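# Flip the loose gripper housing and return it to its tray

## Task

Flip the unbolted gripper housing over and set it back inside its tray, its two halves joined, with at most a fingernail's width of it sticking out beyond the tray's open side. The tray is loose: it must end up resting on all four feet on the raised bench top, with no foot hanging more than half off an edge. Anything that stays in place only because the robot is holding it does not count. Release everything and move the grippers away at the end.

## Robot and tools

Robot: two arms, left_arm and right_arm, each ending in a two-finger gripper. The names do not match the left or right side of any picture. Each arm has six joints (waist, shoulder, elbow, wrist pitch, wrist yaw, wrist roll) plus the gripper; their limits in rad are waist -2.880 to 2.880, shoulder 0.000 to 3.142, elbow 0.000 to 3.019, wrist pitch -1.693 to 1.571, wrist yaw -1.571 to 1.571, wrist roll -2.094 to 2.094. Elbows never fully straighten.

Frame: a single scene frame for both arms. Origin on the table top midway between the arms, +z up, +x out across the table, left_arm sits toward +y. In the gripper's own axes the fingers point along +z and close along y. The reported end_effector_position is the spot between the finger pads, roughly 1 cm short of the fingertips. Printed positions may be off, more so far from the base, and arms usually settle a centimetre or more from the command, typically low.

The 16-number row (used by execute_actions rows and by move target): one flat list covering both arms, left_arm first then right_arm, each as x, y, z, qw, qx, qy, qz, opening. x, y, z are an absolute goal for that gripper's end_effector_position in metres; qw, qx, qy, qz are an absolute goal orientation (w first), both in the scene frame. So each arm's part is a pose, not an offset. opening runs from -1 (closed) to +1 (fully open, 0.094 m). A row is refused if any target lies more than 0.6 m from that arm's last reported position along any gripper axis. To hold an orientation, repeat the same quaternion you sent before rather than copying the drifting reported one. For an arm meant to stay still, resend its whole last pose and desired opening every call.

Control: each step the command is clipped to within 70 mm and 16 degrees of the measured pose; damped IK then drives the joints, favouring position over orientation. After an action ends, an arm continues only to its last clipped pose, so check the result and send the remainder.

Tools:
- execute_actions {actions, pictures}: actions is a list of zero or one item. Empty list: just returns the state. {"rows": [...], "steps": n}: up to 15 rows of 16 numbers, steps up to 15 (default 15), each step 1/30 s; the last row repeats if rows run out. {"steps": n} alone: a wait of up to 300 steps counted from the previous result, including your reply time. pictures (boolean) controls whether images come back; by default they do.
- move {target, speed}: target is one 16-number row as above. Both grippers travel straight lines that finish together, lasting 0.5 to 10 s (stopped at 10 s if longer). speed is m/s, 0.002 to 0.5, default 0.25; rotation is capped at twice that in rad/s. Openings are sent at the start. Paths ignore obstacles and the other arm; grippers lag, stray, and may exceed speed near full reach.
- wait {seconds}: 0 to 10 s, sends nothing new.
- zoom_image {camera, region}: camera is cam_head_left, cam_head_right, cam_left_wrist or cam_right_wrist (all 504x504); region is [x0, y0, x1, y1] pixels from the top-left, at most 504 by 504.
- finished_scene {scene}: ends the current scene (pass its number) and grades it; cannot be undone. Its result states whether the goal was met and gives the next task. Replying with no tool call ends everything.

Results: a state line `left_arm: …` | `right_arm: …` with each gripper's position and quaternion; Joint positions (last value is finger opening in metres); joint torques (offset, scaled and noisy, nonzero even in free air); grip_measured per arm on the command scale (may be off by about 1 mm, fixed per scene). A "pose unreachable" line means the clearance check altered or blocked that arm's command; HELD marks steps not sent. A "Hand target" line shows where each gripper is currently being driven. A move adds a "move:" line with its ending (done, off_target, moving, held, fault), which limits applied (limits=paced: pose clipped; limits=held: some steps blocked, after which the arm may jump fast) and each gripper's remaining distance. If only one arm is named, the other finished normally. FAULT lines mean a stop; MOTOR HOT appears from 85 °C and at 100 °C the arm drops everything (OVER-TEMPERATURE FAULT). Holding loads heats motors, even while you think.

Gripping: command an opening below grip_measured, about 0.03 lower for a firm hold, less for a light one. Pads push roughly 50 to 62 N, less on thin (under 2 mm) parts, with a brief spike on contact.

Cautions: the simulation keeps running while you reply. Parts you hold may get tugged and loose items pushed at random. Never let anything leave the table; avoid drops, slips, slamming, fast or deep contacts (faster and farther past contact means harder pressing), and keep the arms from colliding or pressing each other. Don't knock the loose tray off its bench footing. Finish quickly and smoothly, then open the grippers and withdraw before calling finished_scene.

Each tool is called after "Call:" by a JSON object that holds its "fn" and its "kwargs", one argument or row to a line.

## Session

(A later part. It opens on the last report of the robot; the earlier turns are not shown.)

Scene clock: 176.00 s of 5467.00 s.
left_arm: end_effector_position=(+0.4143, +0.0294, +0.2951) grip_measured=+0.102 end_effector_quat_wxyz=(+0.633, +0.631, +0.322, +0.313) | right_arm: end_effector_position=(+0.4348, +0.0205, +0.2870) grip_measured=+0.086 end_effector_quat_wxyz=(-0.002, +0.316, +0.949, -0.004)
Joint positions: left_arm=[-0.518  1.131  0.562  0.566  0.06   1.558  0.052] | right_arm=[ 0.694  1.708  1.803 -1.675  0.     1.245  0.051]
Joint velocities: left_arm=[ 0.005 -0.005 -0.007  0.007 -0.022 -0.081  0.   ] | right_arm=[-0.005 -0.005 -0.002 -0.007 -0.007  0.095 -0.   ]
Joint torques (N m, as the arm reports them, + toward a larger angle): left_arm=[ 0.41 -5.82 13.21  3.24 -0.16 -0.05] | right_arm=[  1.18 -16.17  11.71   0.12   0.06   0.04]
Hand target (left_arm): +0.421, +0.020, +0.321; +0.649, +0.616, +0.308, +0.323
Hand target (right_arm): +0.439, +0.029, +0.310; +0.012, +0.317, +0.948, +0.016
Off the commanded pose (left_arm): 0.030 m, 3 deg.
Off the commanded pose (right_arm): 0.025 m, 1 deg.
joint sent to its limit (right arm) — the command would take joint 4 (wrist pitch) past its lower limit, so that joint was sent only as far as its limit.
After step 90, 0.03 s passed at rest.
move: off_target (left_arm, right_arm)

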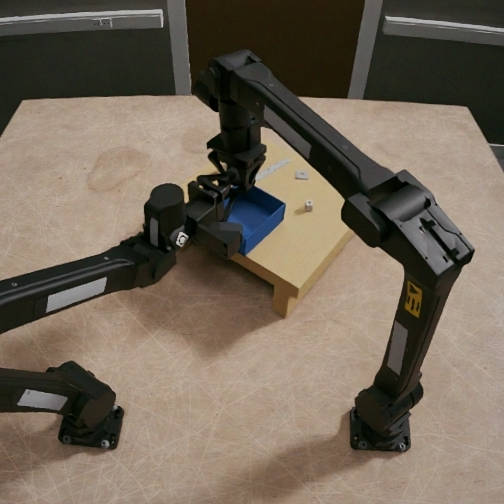

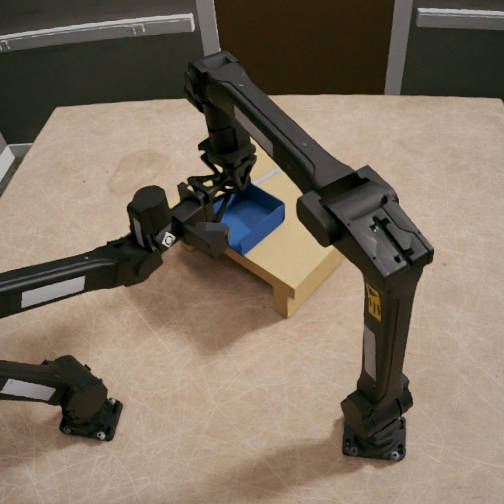

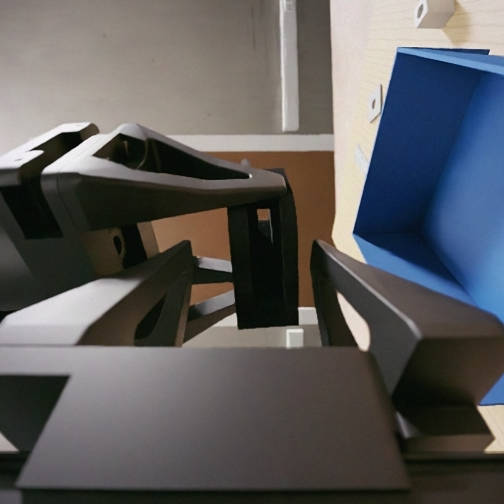

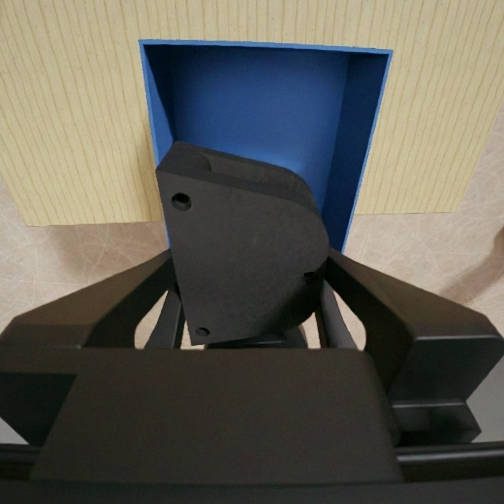

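Call:
{"fn": "move", "kwargs": {
  "target": [0.430,0.013,0.317,0.648,0.615,0.307,0.323,-0.2,0.44,0.03,0.31,0,0.317,0.948,0,0.05],
  "speed": 0.02
}}

Scene clock: 180.57 s of 5467.00 s.
left_arm: end_effector_position=(+0.4216, +0.0235, +0.2922) grip_measured=-0.198 end_effector_quat_wxyz=(+0.634, +0.630, +0.322, +0.313) | right_arm: end_effector_position=(+0.4348, +0.0205, +0.2870) grip_measured=+0.086 end_effector_quat_wxyz=(-0.002, +0.316, +0.949, -0.004)
Joint positions: left_arm=[-0.521  1.168  0.577  0.59   0.058  1.558  0.038] | right_arm=[ 0.694  1.708  1.803 -1.675  0.     1.245  0.051]
Joint velocities: left_arm=[ 0.015  0.005 -0.012 -0.002  0.022  0.022 -0.001] | right_arm=[-0.015  0.005 -0.017 -0.007  0.081 -0.037  0.   ]
Joint torques (N m, as the arm reports them, + toward a larger angle): left_arm=[ 0.35 -6.37 12.79  3.06 -0.16 -0.05] | right_arm=[  1.19 -16.14  11.7    0.13   0.07   0.05]
Hand target (left_arm): +0.428, +0.014, +0.317; +0.649, +0.616, +0.308, +0.323
Hand target (right_arm): +0.439, +0.029, +0.310; +0.012, +0.317, +0.948, +0.016
Off the commanded pose (left_arm): 0.028 m, 3 deg.
Off the commanded pose (right_arm): 0.025 m, 1 deg.
joint sent to its limit (right arm) — the command would take joint 4 (wrist pitch) past its lower limit, so that joint was sent only as far as its limit.
move: off_target (left_arm, right_arm)

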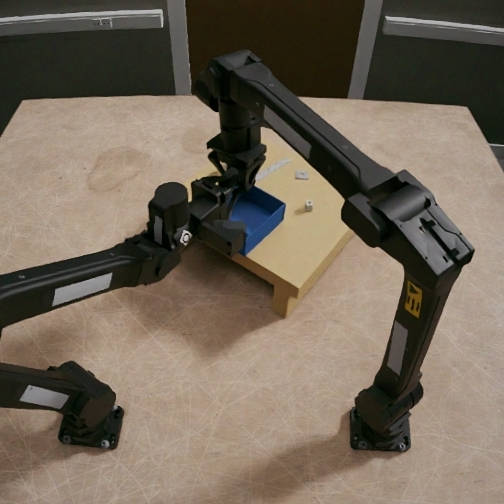

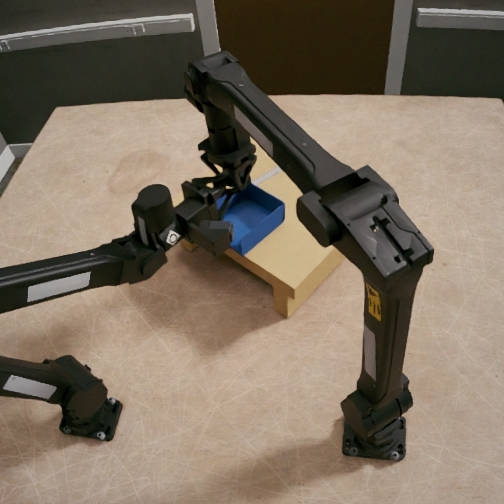

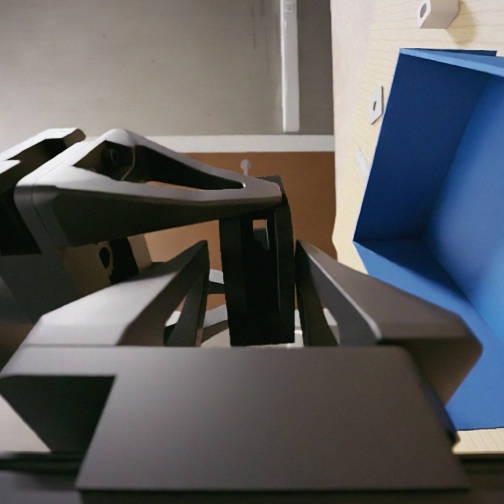

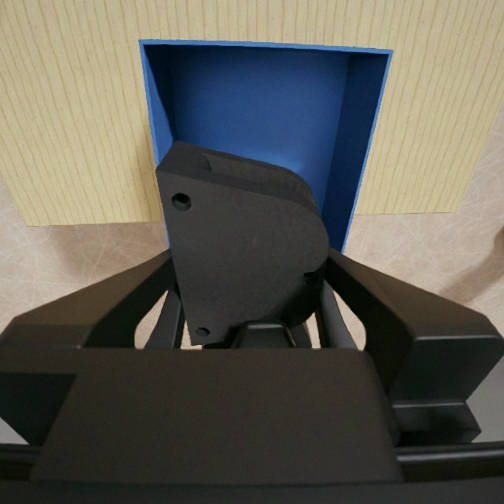

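Call:
{"fn": "move", "kwargs": {
  "target": [0.440,0.006,0.313,0.648,0.615,0.307,0.323,-0.2,0.44,0.03,0.31,0,0.317,0.948,0,0.05],
  "speed": 0.02
}}

Call:
{"fn": "move", "kwargs": {
  "target": [0.440,0.006,0.313,0.648,0.615,0.307,0.323,-0.42,0.44,0.03,0.31,0,0.317,0.948,0,0.05],
  "speed": 0.02
}}

Scene clock: 186.43 s of 5467.00 s.
left_arm: end_effector_position=(+0.4316, +0.0169, +0.2885) grip_measured=-0.198 end_effector_quat_wxyz=(+0.633, +0.630, +0.322, +0.313) | right_arm: end_effector_position=(+0.4348, +0.0205, +0.2870) grip_measured=+0.086 end_effector_quat_wxyz=(-0.002, +0.316, +0.949, -0.004)
Joint positions: left_arm=[-0.521  1.213  0.599  0.612  0.057  1.558  0.038] | right_arm=[ 0.694  1.708  1.803 -1.675  0.     1.245  0.051]
Joint velocities: left_arm=[-0.015 -0.005 -0.002 -0.002 -0.007 -0.081 -0.   ] | right_arm=[-0.015 -0.005  0.002 -0.012 -0.022 -0.007 -0.001]
Joint torques (N m, as the arm reports them, + toward a larger angle): left_arm=[ 0.42 -6.91 12.94  3.03 -0.16 -0.05] | right_arm=[  1.1  -16.15  11.7    0.13   0.07   0.04]
Hand target (left_arm): +0.439, +0.007, +0.313; +0.649, +0.616, +0.308, +0.323
Hand target (right_arm): +0.439, +0.029, +0.310; +0.012, +0.317, +0.948, +0.016
Off the commanded pose (left_arm): 0.028 m, 3 deg.
Off the commanded pose (right_arm): 0.025 m, 1 deg.
joint sent to its limit (right arm) — the command would take joint 4 (wrist pitch) past its lower limit, so that joint was sent only as far as its limit.
After step 90, 0.97 s passed at rest.
move: off_target (left_arm, right_arm)

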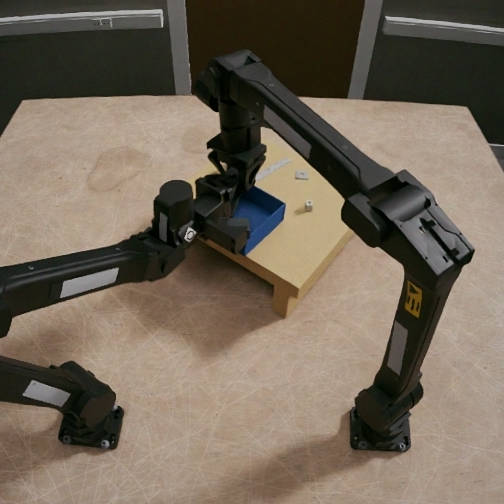

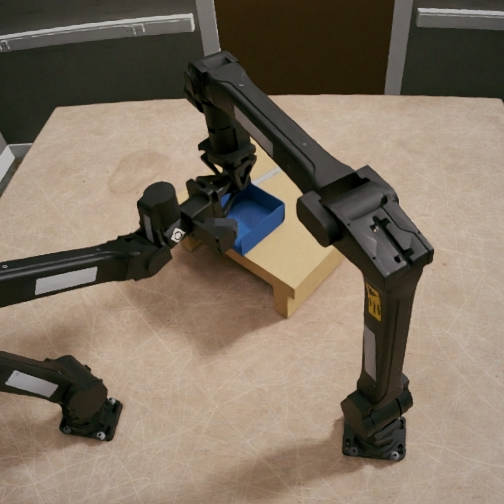

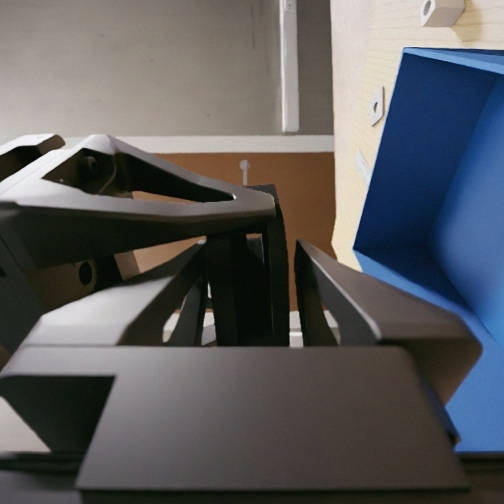

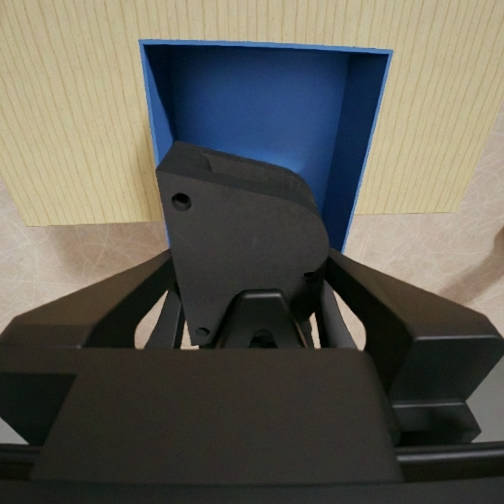

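Scene clock: 188.07 s of 5467.00 s.
left_arm: end_effector_position=(+0.4320, +0.0172, +0.2907) grip_measured=-0.413 end_effector_quat_wxyz=(+0.636, +0.626, +0.324, +0.313) | right_arm: end_effector_position=(+0.4352, +0.0210, +0.2881) grip_measured=+0.086 end_effector_quat_wxyz=(-0.002, +0.316, +0.949, -0.002)
Joint positions: left_arm=[-0.521  1.212  0.6    0.618  0.054  1.551  0.028] | right_arm=[ 0.694  1.708  1.807 -1.675 -0.001  1.245  0.051]
Joint velocities: left_arm=[-0.005 -0.015 -0.002  0.012 -0.037  0.037 -0.   ] | right_arm=[ 0.005  0.005  0.002 -0.012 -0.022  0.022  0.   ]
Joint torques (N m, as the arm reports them, + toward a larger angle): left_arm=[ 0.45 -6.9  12.69  2.69 -0.04  0.04] | right_arm=[  1.16 -16.25  11.55   0.13   0.12   0.05]
Hand target (left_arm): +0.439, +0.007, +0.313; +0.649, +0.616, +0.308, +0.323
Hand target (right_arm): +0.439, +0.029, +0.310; +0.012, +0.317, +0.948, +0.016
Off the commanded pose (left_arm): 0.026 m, 3 deg.
Off the commanded pose (right_arm): 0.024 m, 0 deg.
joint sent to its limit (right arm) — the command would take joint 4 (wrist pitch) past its lower limit, so that joint was sent only as far as its limit.
move: off_target (left_arm, right_arm)

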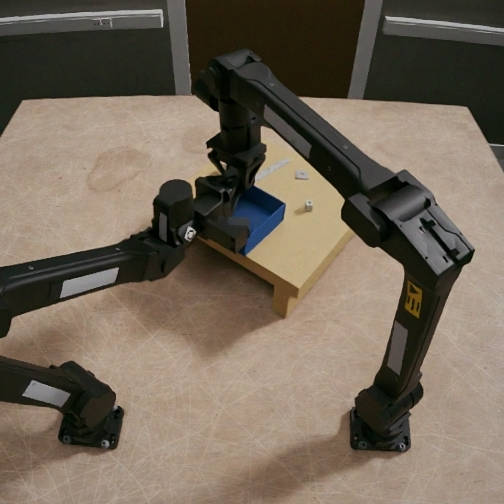

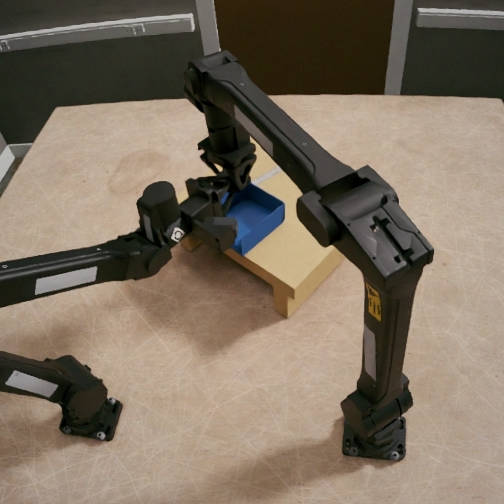

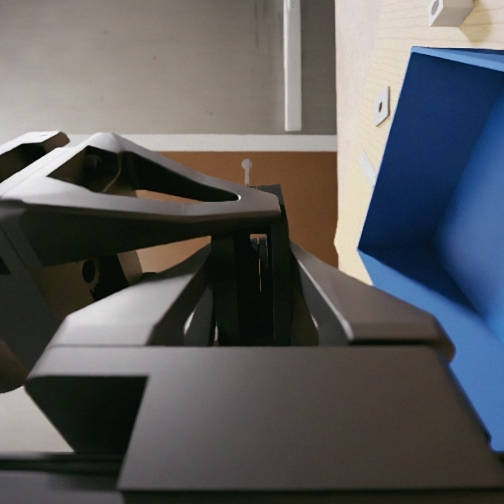

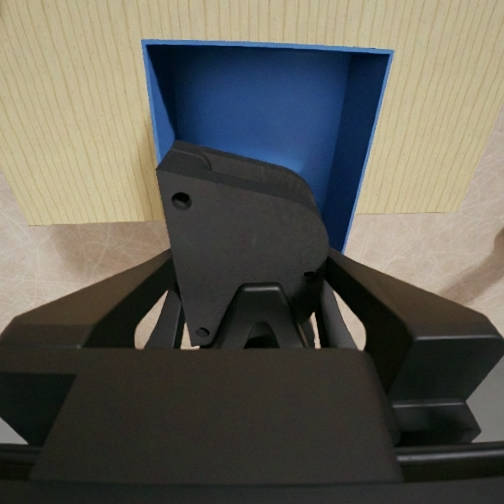

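Tighten left, then release right.

Call:
{"fn": "move", "kwargs": {
  "target": [0.440,0.006,0.313,0.648,0.615,0.307,0.323,-0.52,0.44,0.03,0.31,0,0.317,0.948,0,0.05],
  "speed": 0.02
}}

Call:
{"fn": "move", "kwargs": {
  "target": [0.440,0.006,0.313,0.648,0.615,0.307,0.323,-0.52,0.44,0.03,0.31,0,0.317,0.948,0,1],
  "speed": 0.02
}}

Scene clock: 191.70 s of 5467.00 s.
left_arm: end_effector_position=(+0.4320, +0.0172, +0.2907) grip_measured=-0.450 end_effector_quat_wxyz=(+0.637, +0.625, +0.327, +0.311) | right_arm: end_effector_position=(+0.4352, +0.0211, +0.2881) grip_measured=+0.086 end_effector_quat_wxyz=(-0.002, +0.316, +0.949, -0.002)
Joint positions: left_arm=[-0.521  1.212  0.6    0.618  0.053  1.542  0.026] | right_arm=[ 0.694  1.708  1.807 -1.675 -0.001  1.245  0.051]
Joint velocities: left_arm=[-0.005 -0.005  0.012 -0.002  0.066 -0.037 -0.001] | right_arm=[ 0.005 -0.015  0.002  0.002 -0.066 -0.037 -0.001]
Joint torques (N m, as the arm reports them, + toward a larger angle): left_arm=[ 0.38 -7.03 12.71  2.85 -0.06  0.12] | right_arm=[  1.11 -16.09  11.54   0.13   0.12   0.05]
Hand target (left_arm): +0.439, +0.007, +0.313; +0.649, +0.616, +0.308, +0.323
Hand target (right_arm): +0.439, +0.029, +0.310; +0.012, +0.317, +0.948, +0.016
Off the commanded pose (left_arm): 0.026 m, 3 deg.
Off the commanded pose (right_arm): 0.024 m, 0 deg.
joint sent to its limit (right arm) — the command would take joint 4 (wrist pitch) past its lower limit, so that joint was sent only as far as its limit.
move: off_target (left_arm, right_arm)

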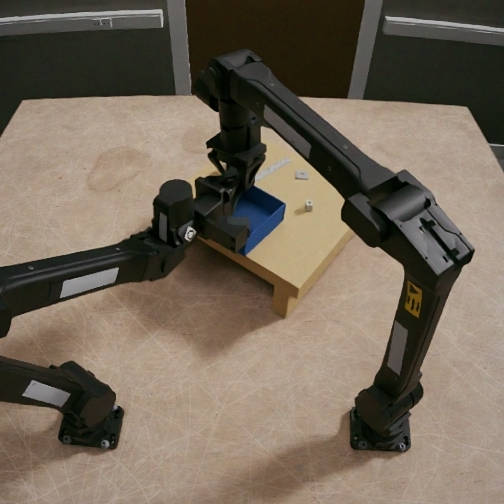

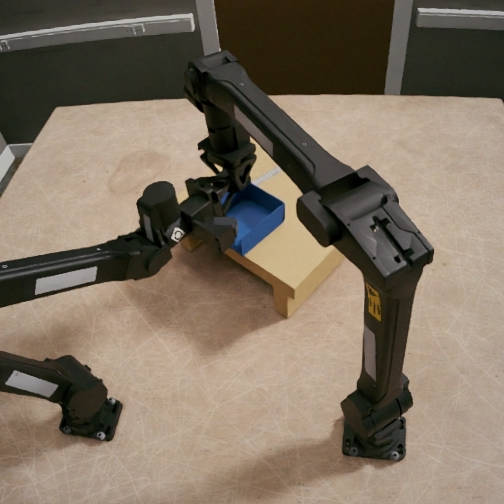

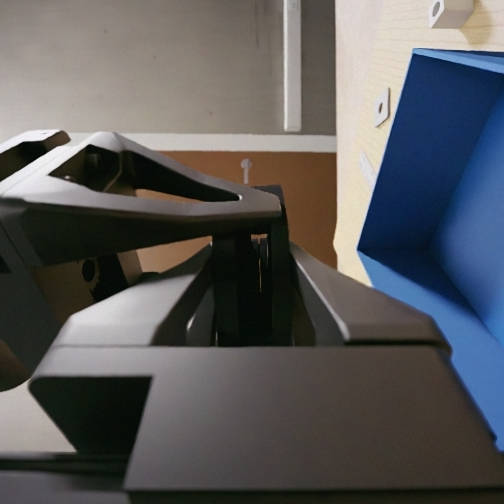

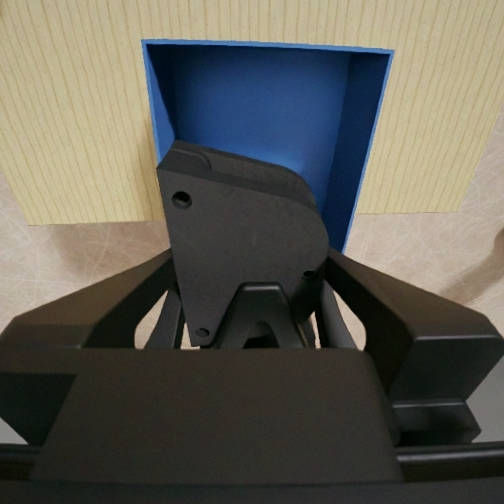

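Scene clock: 193.30 s of 5467.00 s.
left_arm: end_effector_position=(+0.4321, +0.0170, +0.2896) grip_measured=-0.450 end_effector_quat_wxyz=(+0.635, +0.628, +0.323, +0.315) | right_arm: end_effector_position=(+0.4352, +0.0211, +0.2881) grip_measured=+1.000 end_effector_quat_wxyz=(-0.002, +0.316, +0.949, -0.002)
Joint positions: left_arm=[-0.522  1.214  0.6    0.618  0.053  1.556  0.026] | right_arm=[ 0.694  1.708  1.807 -1.675 -0.001  1.245  0.094]
Joint velocities: left_arm=[-0.005  0.005 -0.007 -0.007 -0.022 -0.022 -0.001] | right_arm=[-0.015 -0.015  0.007  0.007 -0.007 -0.007  0.   ]
Joint torques (N m, as the arm reports them, + toward a larger angle): left_arm=[ 0.43 -7.1  12.8   2.84 -0.04 -0.04] | right_arm=[  1.15 -16.13  11.53   0.12   0.12   0.04]
Hand target (left_arm): +0.439, +0.007, +0.313; +0.649, +0.616, +0.308, +0.323
Hand target (right_arm): +0.439, +0.029, +0.310; +0.012, +0.317, +0.948, +0.016
Off the commanded pose (left_arm): 0.027 m, 3 deg.
Off the commanded pose (right_arm): 0.024 m, 0 deg.
joint sent to its limit (right arm) — the command would take joint 4 (wrist pitch) past its lower limit, so that joint was sent only as far as its limit.
move: off_target (left_arm, right_arm)

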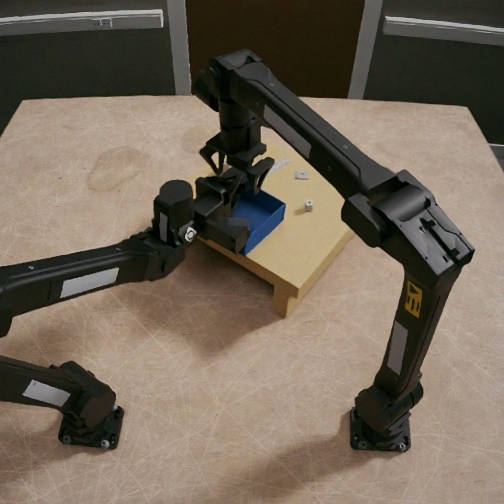

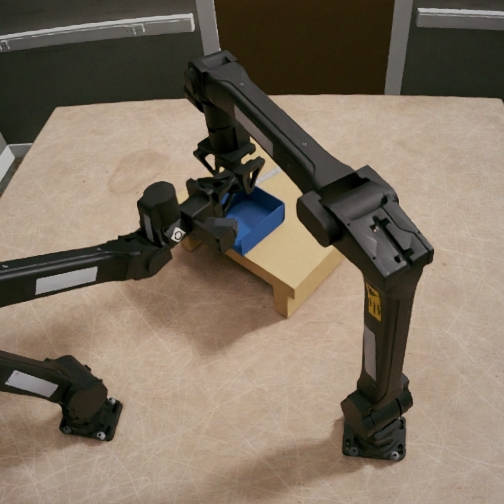

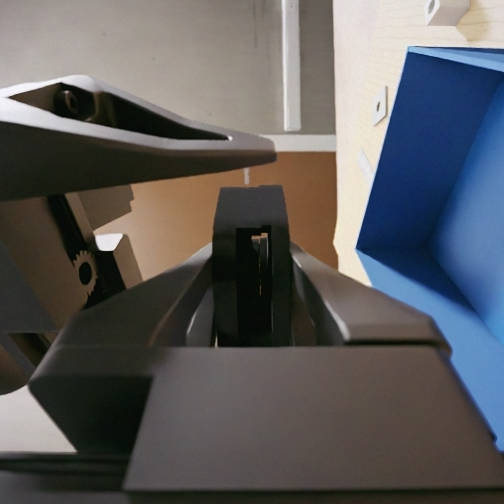

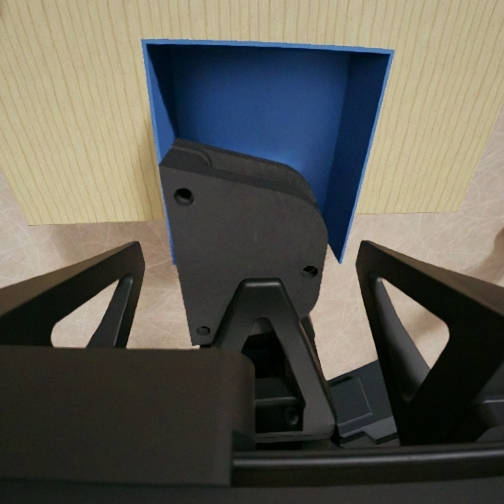

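Call:
{"fn": "execute_actions", "kwargs": {
  "actions": []
}}

Scene clock: 201.50 s of 5467.00 s.
left_arm: end_effector_position=(+0.4321, +0.0170, +0.2896) grip_measured=-0.450 end_effector_quat_wxyz=(+0.635, +0.628, +0.322, +0.315) | right_arm: end_effector_position=(+0.4352, +0.0211, +0.2881) grip_measured=+1.000 end_effector_quat_wxyz=(-0.002, +0.316, +0.949, -0.002)
Joint positions: left_arm=[-0.522  1.214  0.6    0.618  0.053  1.557  0.026] | right_arm=[ 0.694  1.708  1.807 -1.675 -0.001  1.245  0.094]
Joint velocities: left_arm=[-0.005 -0.015 -0.002 -0.002  0.007  0.051 -0.001] | right_arm=[ 0.005 -0.005 -0.012 -0.002  0.007 -0.022  0.   ]
Joint torques (N m, as the arm reports them, + toward a larger angle): left_arm=[ 0.42 -7.25 12.75  2.85 -0.06 -0.03] | right_arm=[  1.22 -16.17  11.52   0.14   0.12   0.04]
Hand target (left_arm): +0.439, +0.007, +0.313; +0.649, +0.616, +0.308, +0.323
Hand target (right_arm): +0.439, +0.029, +0.310; +0.012, +0.317, +0.948, +0.016
Off the commanded pose (left_arm): 0.027 m, 3 deg.
Off the commanded pose (right_arm): 0.024 m, 0 deg.
Steps of this call (steps 1 to 90: nothing new was sent; then 5.20 s passed at rest). Readings (end_effector_position):
1: left_arm (+0.4321, +0.0170, +0.2896) | right_arm (+0.4352, +0.0211, +0.2881)
2: left_arm (+0.4321, +0.0170, +0.2896) | right_arm (+0.4352, +0.0211, +0.2881)
4: left_arm (+0.4321, +0.0170, +0.2896) | right_arm (+0.4352, +0.0211, +0.2881)
8: left_arm (+0.4321, +0.0170, +0.2896) | right_arm (+0.4352, +0.0211, +0.2881)
90: the state above

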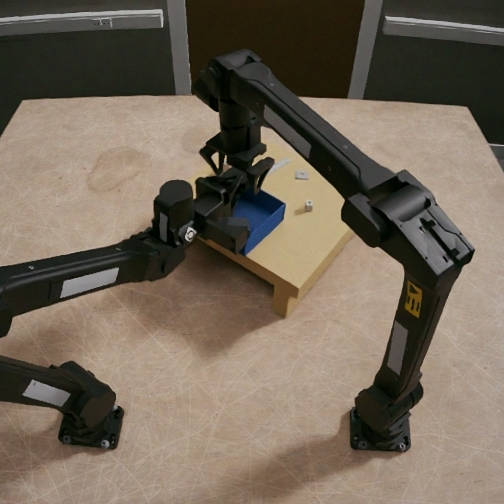

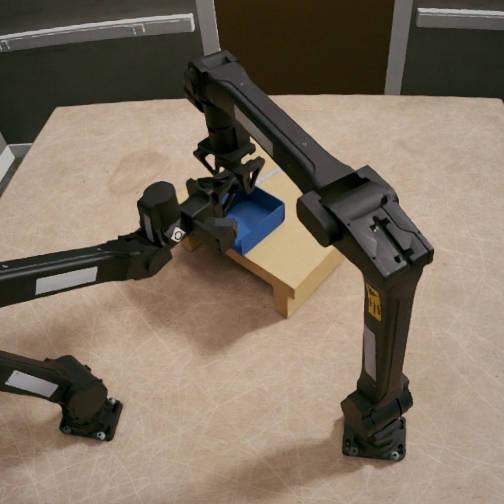

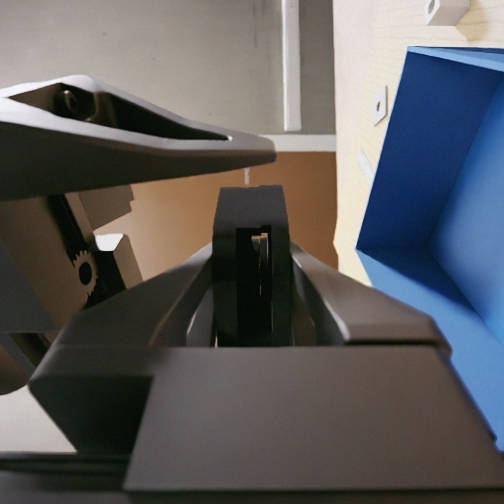

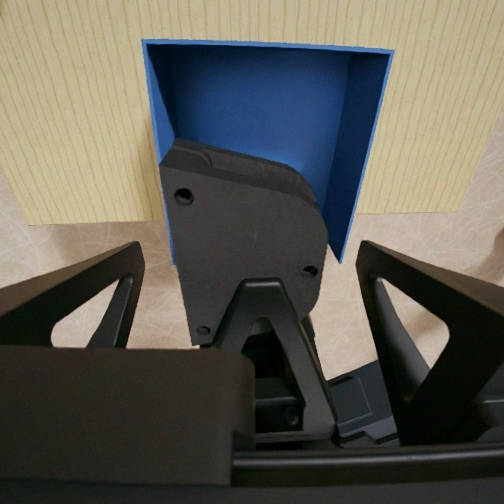

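Call:
{"fn": "move", "kwargs": {
  "target": [0.335,0.085,0.313,0.648,0.615,0.307,0.323,-0.52,0.44,0.03,0.31,0,0.317,0.948,0,1],
  "speed": 0.1
}}

Call:
{"fn": "move", "kwargs": {
  "target": [0.335,0.085,0.313,0.687,0.218,0.652,-0.230,-0.52,0.44,0.03,0.31,0,0.317,0.948,0,1],
  "speed": 0.35
}}

Call:
{"fn": "move", "kwargs": {
  "target": [0.335,0.085,0.313,0.323,-0.307,0.615,-0.648,-0.52,0.44,0.03,0.31,0,0.317,0.948,0,1],
  "speed": 0.35
}}

Scene clock: 205.20 s of 5467.00 s.
left_arm: end_effector_position=(+0.3312, +0.0830, +0.3148) grip_measured=-0.450 end_effector_quat_wxyz=(+0.653, +0.614, +0.307, +0.320) | right_arm: end_effector_position=(+0.4352, +0.0211, +0.2881) grip_measured=+1.000 end_effector_quat_wxyz=(-0.002, +0.316, +0.949, -0.002)
Joint positions: left_arm=[-0.511  0.741  0.378  0.421  0.079  1.557  0.026] | right_arm=[ 0.694  1.708  1.807 -1.675 -0.001  1.245  0.094]
Joint velocities: left_arm=[ 0.005 -0.005 -0.012  0.017 -0.051  0.022 -0.   ] | right_arm=[ 0.005 -0.015 -0.012 -0.002  0.007  0.051  0.   ]
Joint torques (N m, as the arm reports them, + toward a larger angle): left_arm=[ 2.06 -2.67 10.2   1.91  0.04 -0.06] | right_arm=[  1.07 -16.17  11.53   0.16   0.12   0.04]
Hand target (left_arm): +0.333, +0.085, +0.315; +0.649, +0.616, +0.307, +0.324
Hand target (right_arm): +0.439, +0.029, +0.310; +0.012, +0.317, +0.948, +0.016
Off the commanded pose (left_arm): 0.005 m, 1 deg.
Off the commanded pose (right_arm): 0.024 m, 0 deg.
joint sent to its limit (right arm) — the command would take joint 4 (wrist pitch) past its lower limit, so that joint was sent only as far as its limit.
move: off_target (right_arm)

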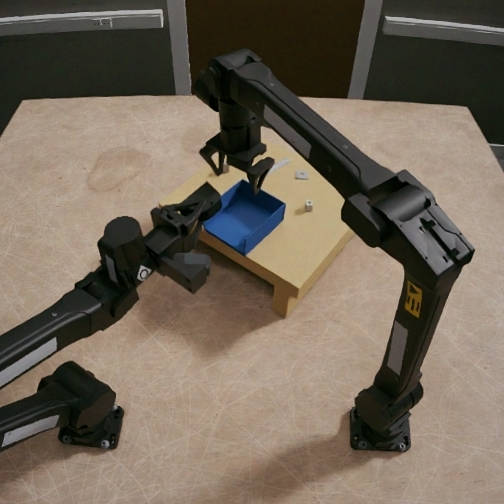

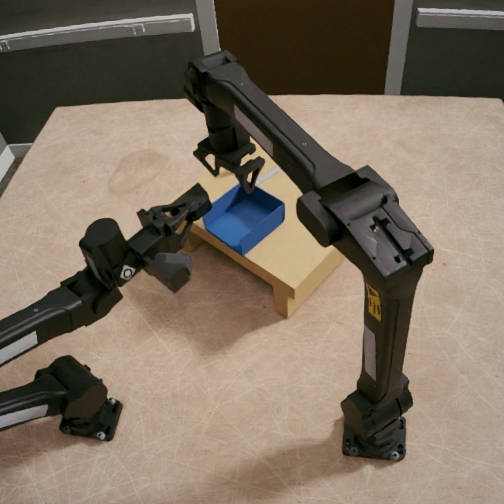

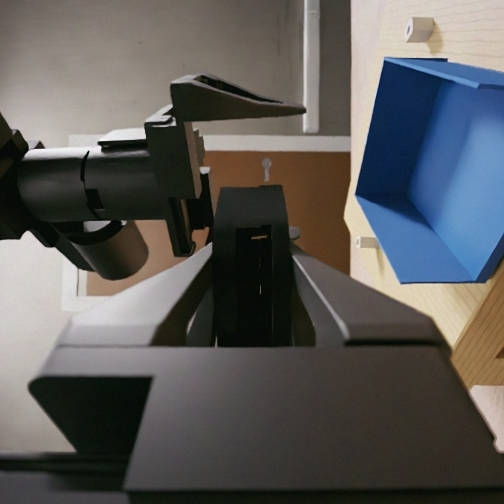

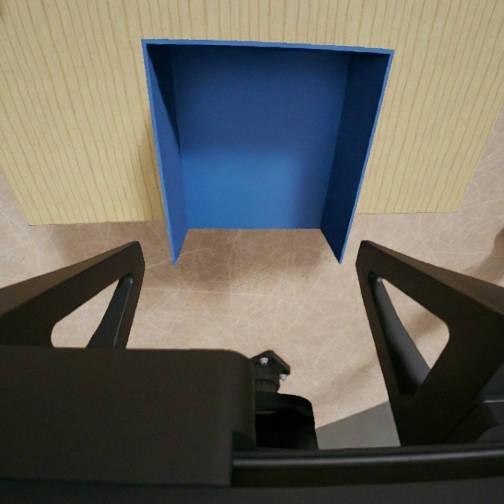

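Scene clock: 208.07 s of 5467.00 s.
left_arm: end_effector_position=(+0.3317, +0.0835, +0.3126) grip_measured=-0.450 end_effector_quat_wxyz=(+0.689, +0.224, +0.650, -0.228) | right_arm: end_effector_position=(+0.4352, +0.0211, +0.2881) grip_measured=+1.000 end_effector_quat_wxyz=(-0.002, +0.316, +0.949, -0.002)
Joint positions: left_arm=[-0.508  0.743  0.376  0.421  0.083  0.008  0.026] | right_arm=[ 0.694  1.708  1.807 -1.675 -0.001  1.245  0.094]
Joint velocities: left_arm=[-0.005  0.005 -0.007 -0.002  0.007 -0.037  0.   ] | right_arm=[-0.015 -0.015 -0.002  0.017  0.037 -0.037  0.   ]
Joint torques (N m, as the arm reports them, + toward a larger angle): left_arm=[ 2.06 -1.42 10.44  2.34  0.04 -0.18] | right_arm=[  1.13 -16.1   11.53   0.14   0.12   0.04]
Hand target (left_arm): +0.335, +0.085, +0.313; +0.688, +0.218, +0.653, -0.230
Hand target (right_arm): +0.439, +0.029, +0.310; +0.012, +0.317, +0.948, +0.016
Off the commanded pose (left_arm): 0.004 m, 1 deg.
Off the commanded pose (right_arm): 0.024 m, 0 deg.
joint sent to its limit (right arm) — the command would take joint 4 (wrist pitch) past its lower limit, so that joint was sent only as far as its limit.
move: off_target (right_arm)

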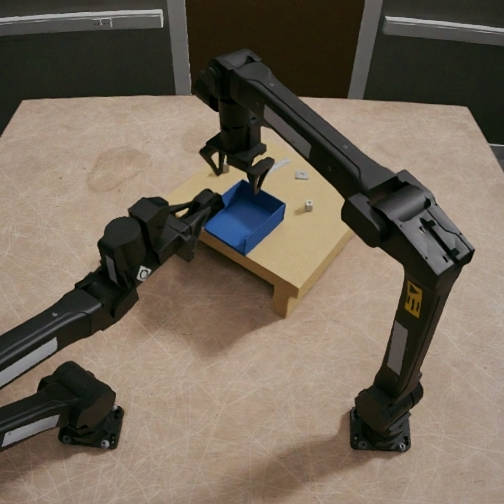

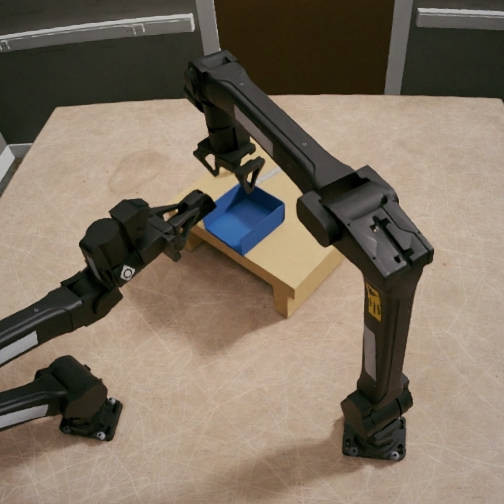

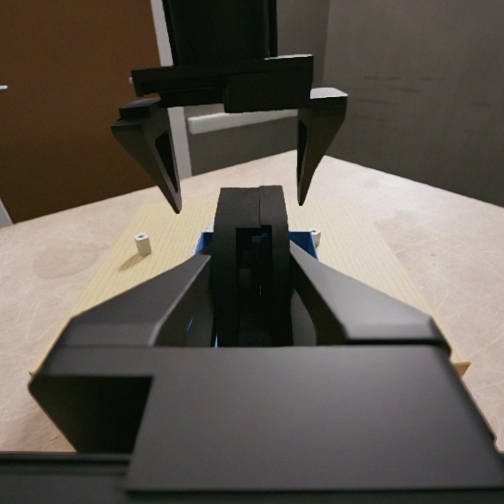

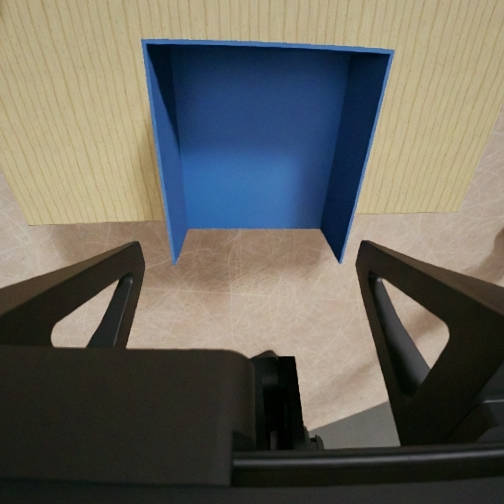

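Scene clock: 210.97 s of 5467.00 s.
left_arm: end_effector_position=(+0.3317, +0.0835, +0.3126) grip_measured=-0.451 end_effector_quat_wxyz=(+0.326, -0.301, +0.619, -0.648) | right_arm: end_effector_position=(+0.4352, +0.0211, +0.2881) grip_measured=+1.000 end_effector_quat_wxyz=(-0.002, +0.316, +0.949, -0.002)
Joint positions: left_arm=[-0.508  0.743  0.376  0.421  0.083 -1.562  0.026] | right_arm=[ 0.694  1.708  1.807 -1.675 -0.001  1.245  0.094]
Joint velocities: left_arm=[ 0.005  0.005 -0.007  0.002 -0.081 -0.007 -0.   ] | right_arm=[ 0.005 -0.005  0.007 -0.017 -0.007 -0.022  0.   ]
Joint torques (N m, as the arm reports them, + toward a larger angle): left_arm=[ 2.13 -1.67 10.46  2.26  0.02 -0.02] | right_arm=[  1.13 -16.16  11.53   0.15   0.12   0.05]
Hand target (left_arm): +0.335, +0.085, +0.313; +0.324, -0.307, +0.616, -0.649
Hand target (right_arm): +0.439, +0.029, +0.310; +0.012, +0.317, +0.948, +0.016
Off the commanded pose (left_arm): 0.004 m, 1 deg.
Off the commanded pose (right_arm): 0.024 m, 0 deg.
joint sent to its limit (right arm) — the command would take joint 4 (wrist pitch) past its lower limit, so that joint was sent only as far as its limit.
move: off_target (right_arm)

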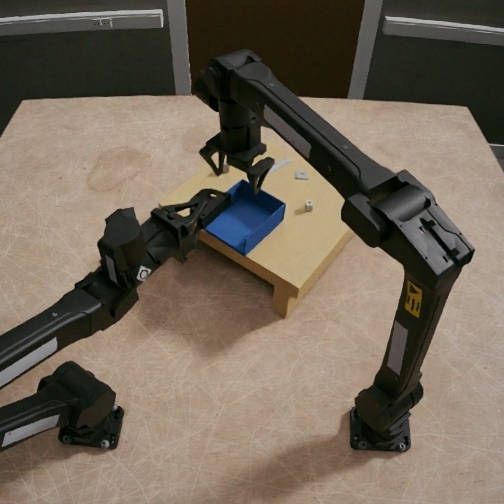

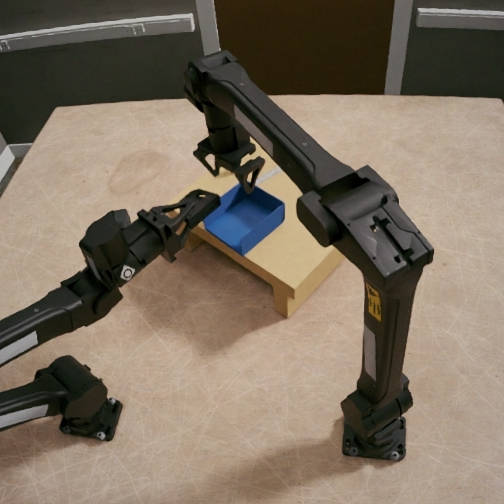

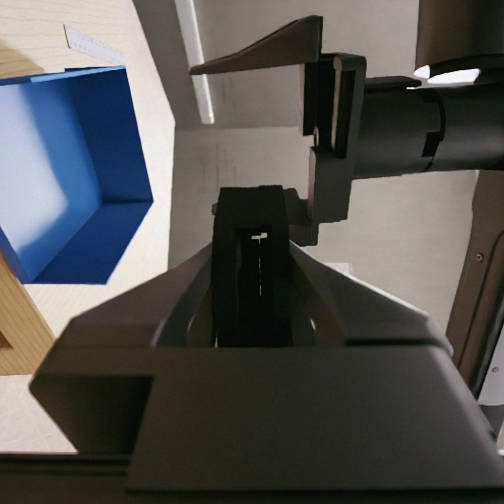

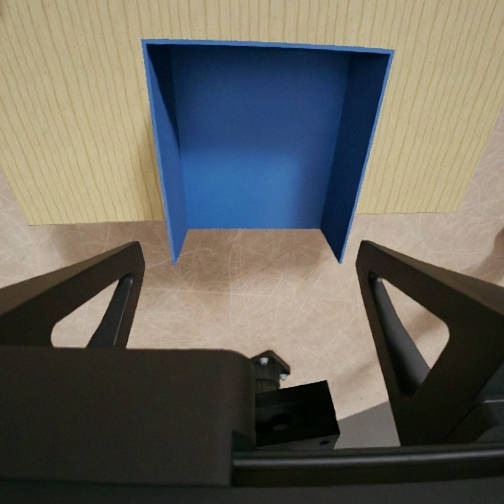

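Call:
{"fn": "move", "kwargs": {
  "target": [0.425,0.033,0.305,0.323,-0.307,0.615,-0.648,-0.52,0.44,0.03,0.31,0,0.317,0.948,0,1],
  "speed": 0.07
}}

Scene clock: 215.57 s of 5467.00 s.
left_arm: end_effector_position=(+0.4137, +0.0364, +0.2756) grip_measured=-0.451 end_effector_quat_wxyz=(+0.313, -0.314, +0.638, -0.630) | right_arm: end_effector_position=(+0.4352, +0.0211, +0.2881) grip_measured=+1.000 end_effector_quat_wxyz=(-0.002, +0.316, +0.949, -0.002)
Joint positions: left_arm=[-0.494  1.158  0.523  0.625  0.097 -1.566  0.026] | right_arm=[ 0.694  1.708  1.807 -1.675 -0.001  1.245  0.094]
Joint velocities: left_arm=[ 0.005 -0.005 -0.032 -0.007 -0.022  0.022 -0.   ] | right_arm=[-0.005  0.005 -0.002 -0.012 -0.022  0.007  0.   ]
Joint torques (N m, as the arm reports them, + toward a larger angle): left_arm=[ 2.02 -6.25 12.62  3.34  0.03 -0.05] | right_arm=[  1.14 -16.17  11.54   0.13   0.12   0.04]
Hand target (left_arm): +0.425, +0.034, +0.304; +0.324, -0.307, +0.616, -0.649
Hand target (right_arm): +0.439, +0.029, +0.310; +0.012, +0.317, +0.948, +0.016
Off the commanded pose (left_arm): 0.032 m, 4 deg.
Off the commanded pose (right_arm): 0.024 m, 0 deg.
joint sent to its limit (right arm) — the command would take joint 4 (wrist pitch) past its lower limit, so that joint was sent only as far as its limit.
move: off_target (left_arm, right_arm)

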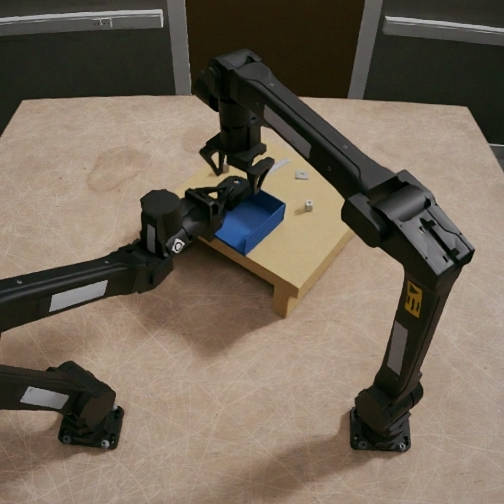

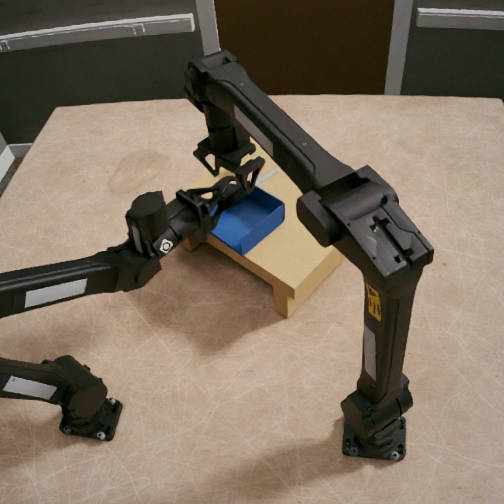

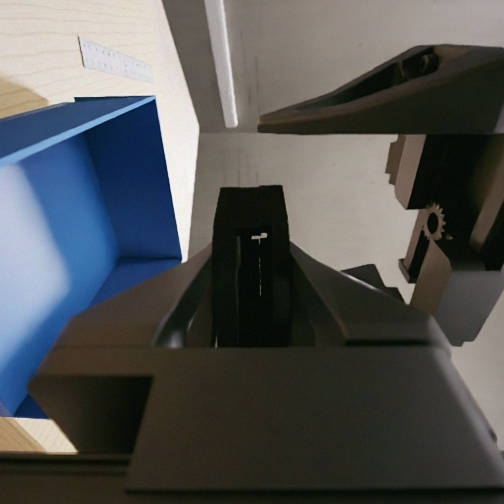

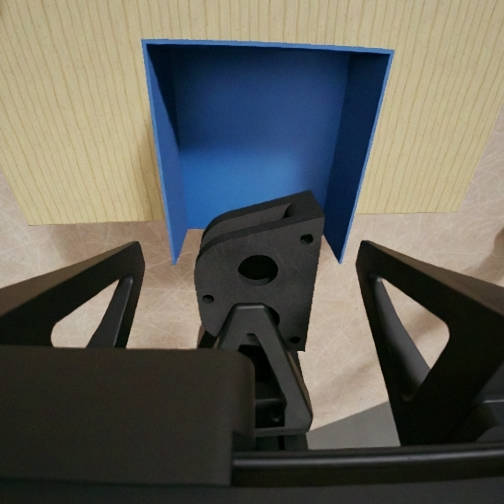

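Call:
{"fn": "move", "kwargs": {
  "target": [0.449,0.021,0.319,0.323,-0.307,0.615,-0.648,-0.52,0.44,0.03,0.31,0,0.317,0.948,0,1],
  "speed": 0.04
}}

Scene clock: 218.97 s of 5467.00 s.
left_arm: end_effector_position=(+0.4358, +0.0246, +0.3002) grip_measured=-0.451 end_effector_quat_wxyz=(+0.320, -0.307, +0.627, -0.641) | right_arm: end_effector_position=(+0.4352, +0.0211, +0.2881) grip_measured=+1.000 end_effector_quat_wxyz=(-0.002, +0.316, +0.949, -0.002)
Joint positions: left_arm=[-0.489  1.201  0.606  0.621  0.102 -1.566  0.026] | right_arm=[ 0.694  1.708  1.807 -1.675 -0.001  1.245  0.094]
Joint velocities: left_arm=[ 0.005  0.005 -0.007  0.007 -0.051  0.022  0.   ] | right_arm=[-0.005 -0.005  0.002 -0.017 -0.007 -0.051  0.   ]
Joint torques (N m, as the arm reports them, + toward a larger angle): left_arm=[ 2.08 -7.65 13.    1.9   0.03 -0.05] | right_arm=[  1.2  -16.13  11.52   0.13   0.12   0.04]
Hand target (left_arm): +0.448, +0.022, +0.319; +0.324, -0.307, +0.616, -0.649
Hand target (right_arm): +0.439, +0.029, +0.310; +0.012, +0.317, +0.948, +0.016
Off the commanded pose (left_arm): 0.023 m, 2 deg.
Off the commanded pose (right_arm): 0.024 m, 0 deg.
joint sent to its limit (right arm) — the command would take joint 4 (wrist pitch) past its lower limit, so that joint was sent only as far as its limit.
move: off_target (left_arm, right_arm)

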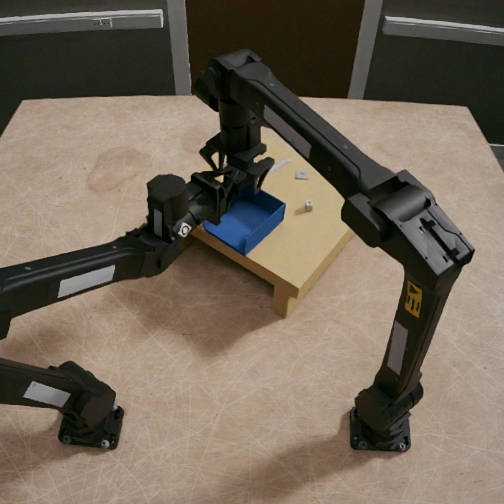

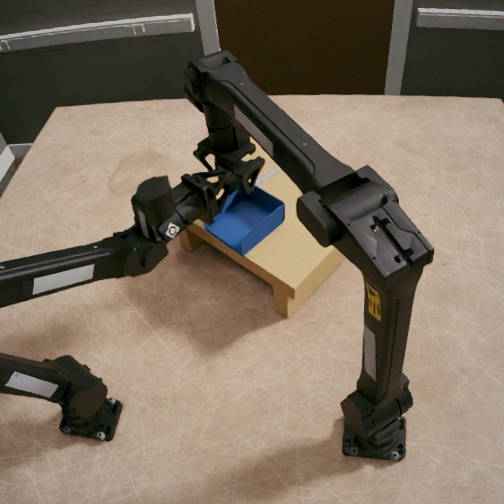

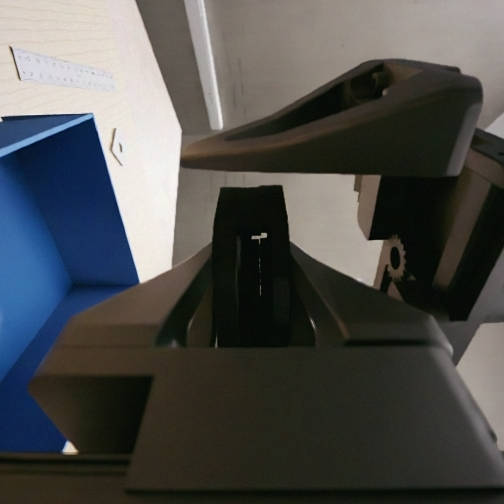

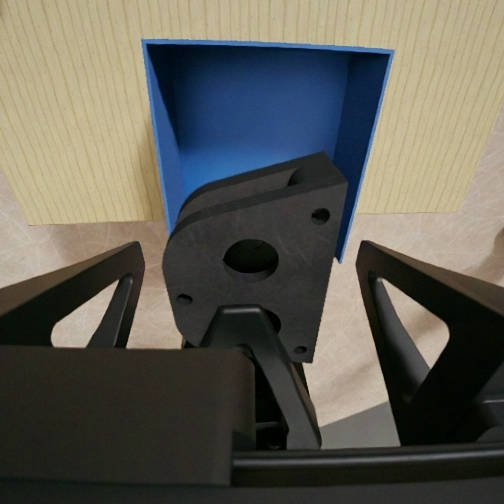

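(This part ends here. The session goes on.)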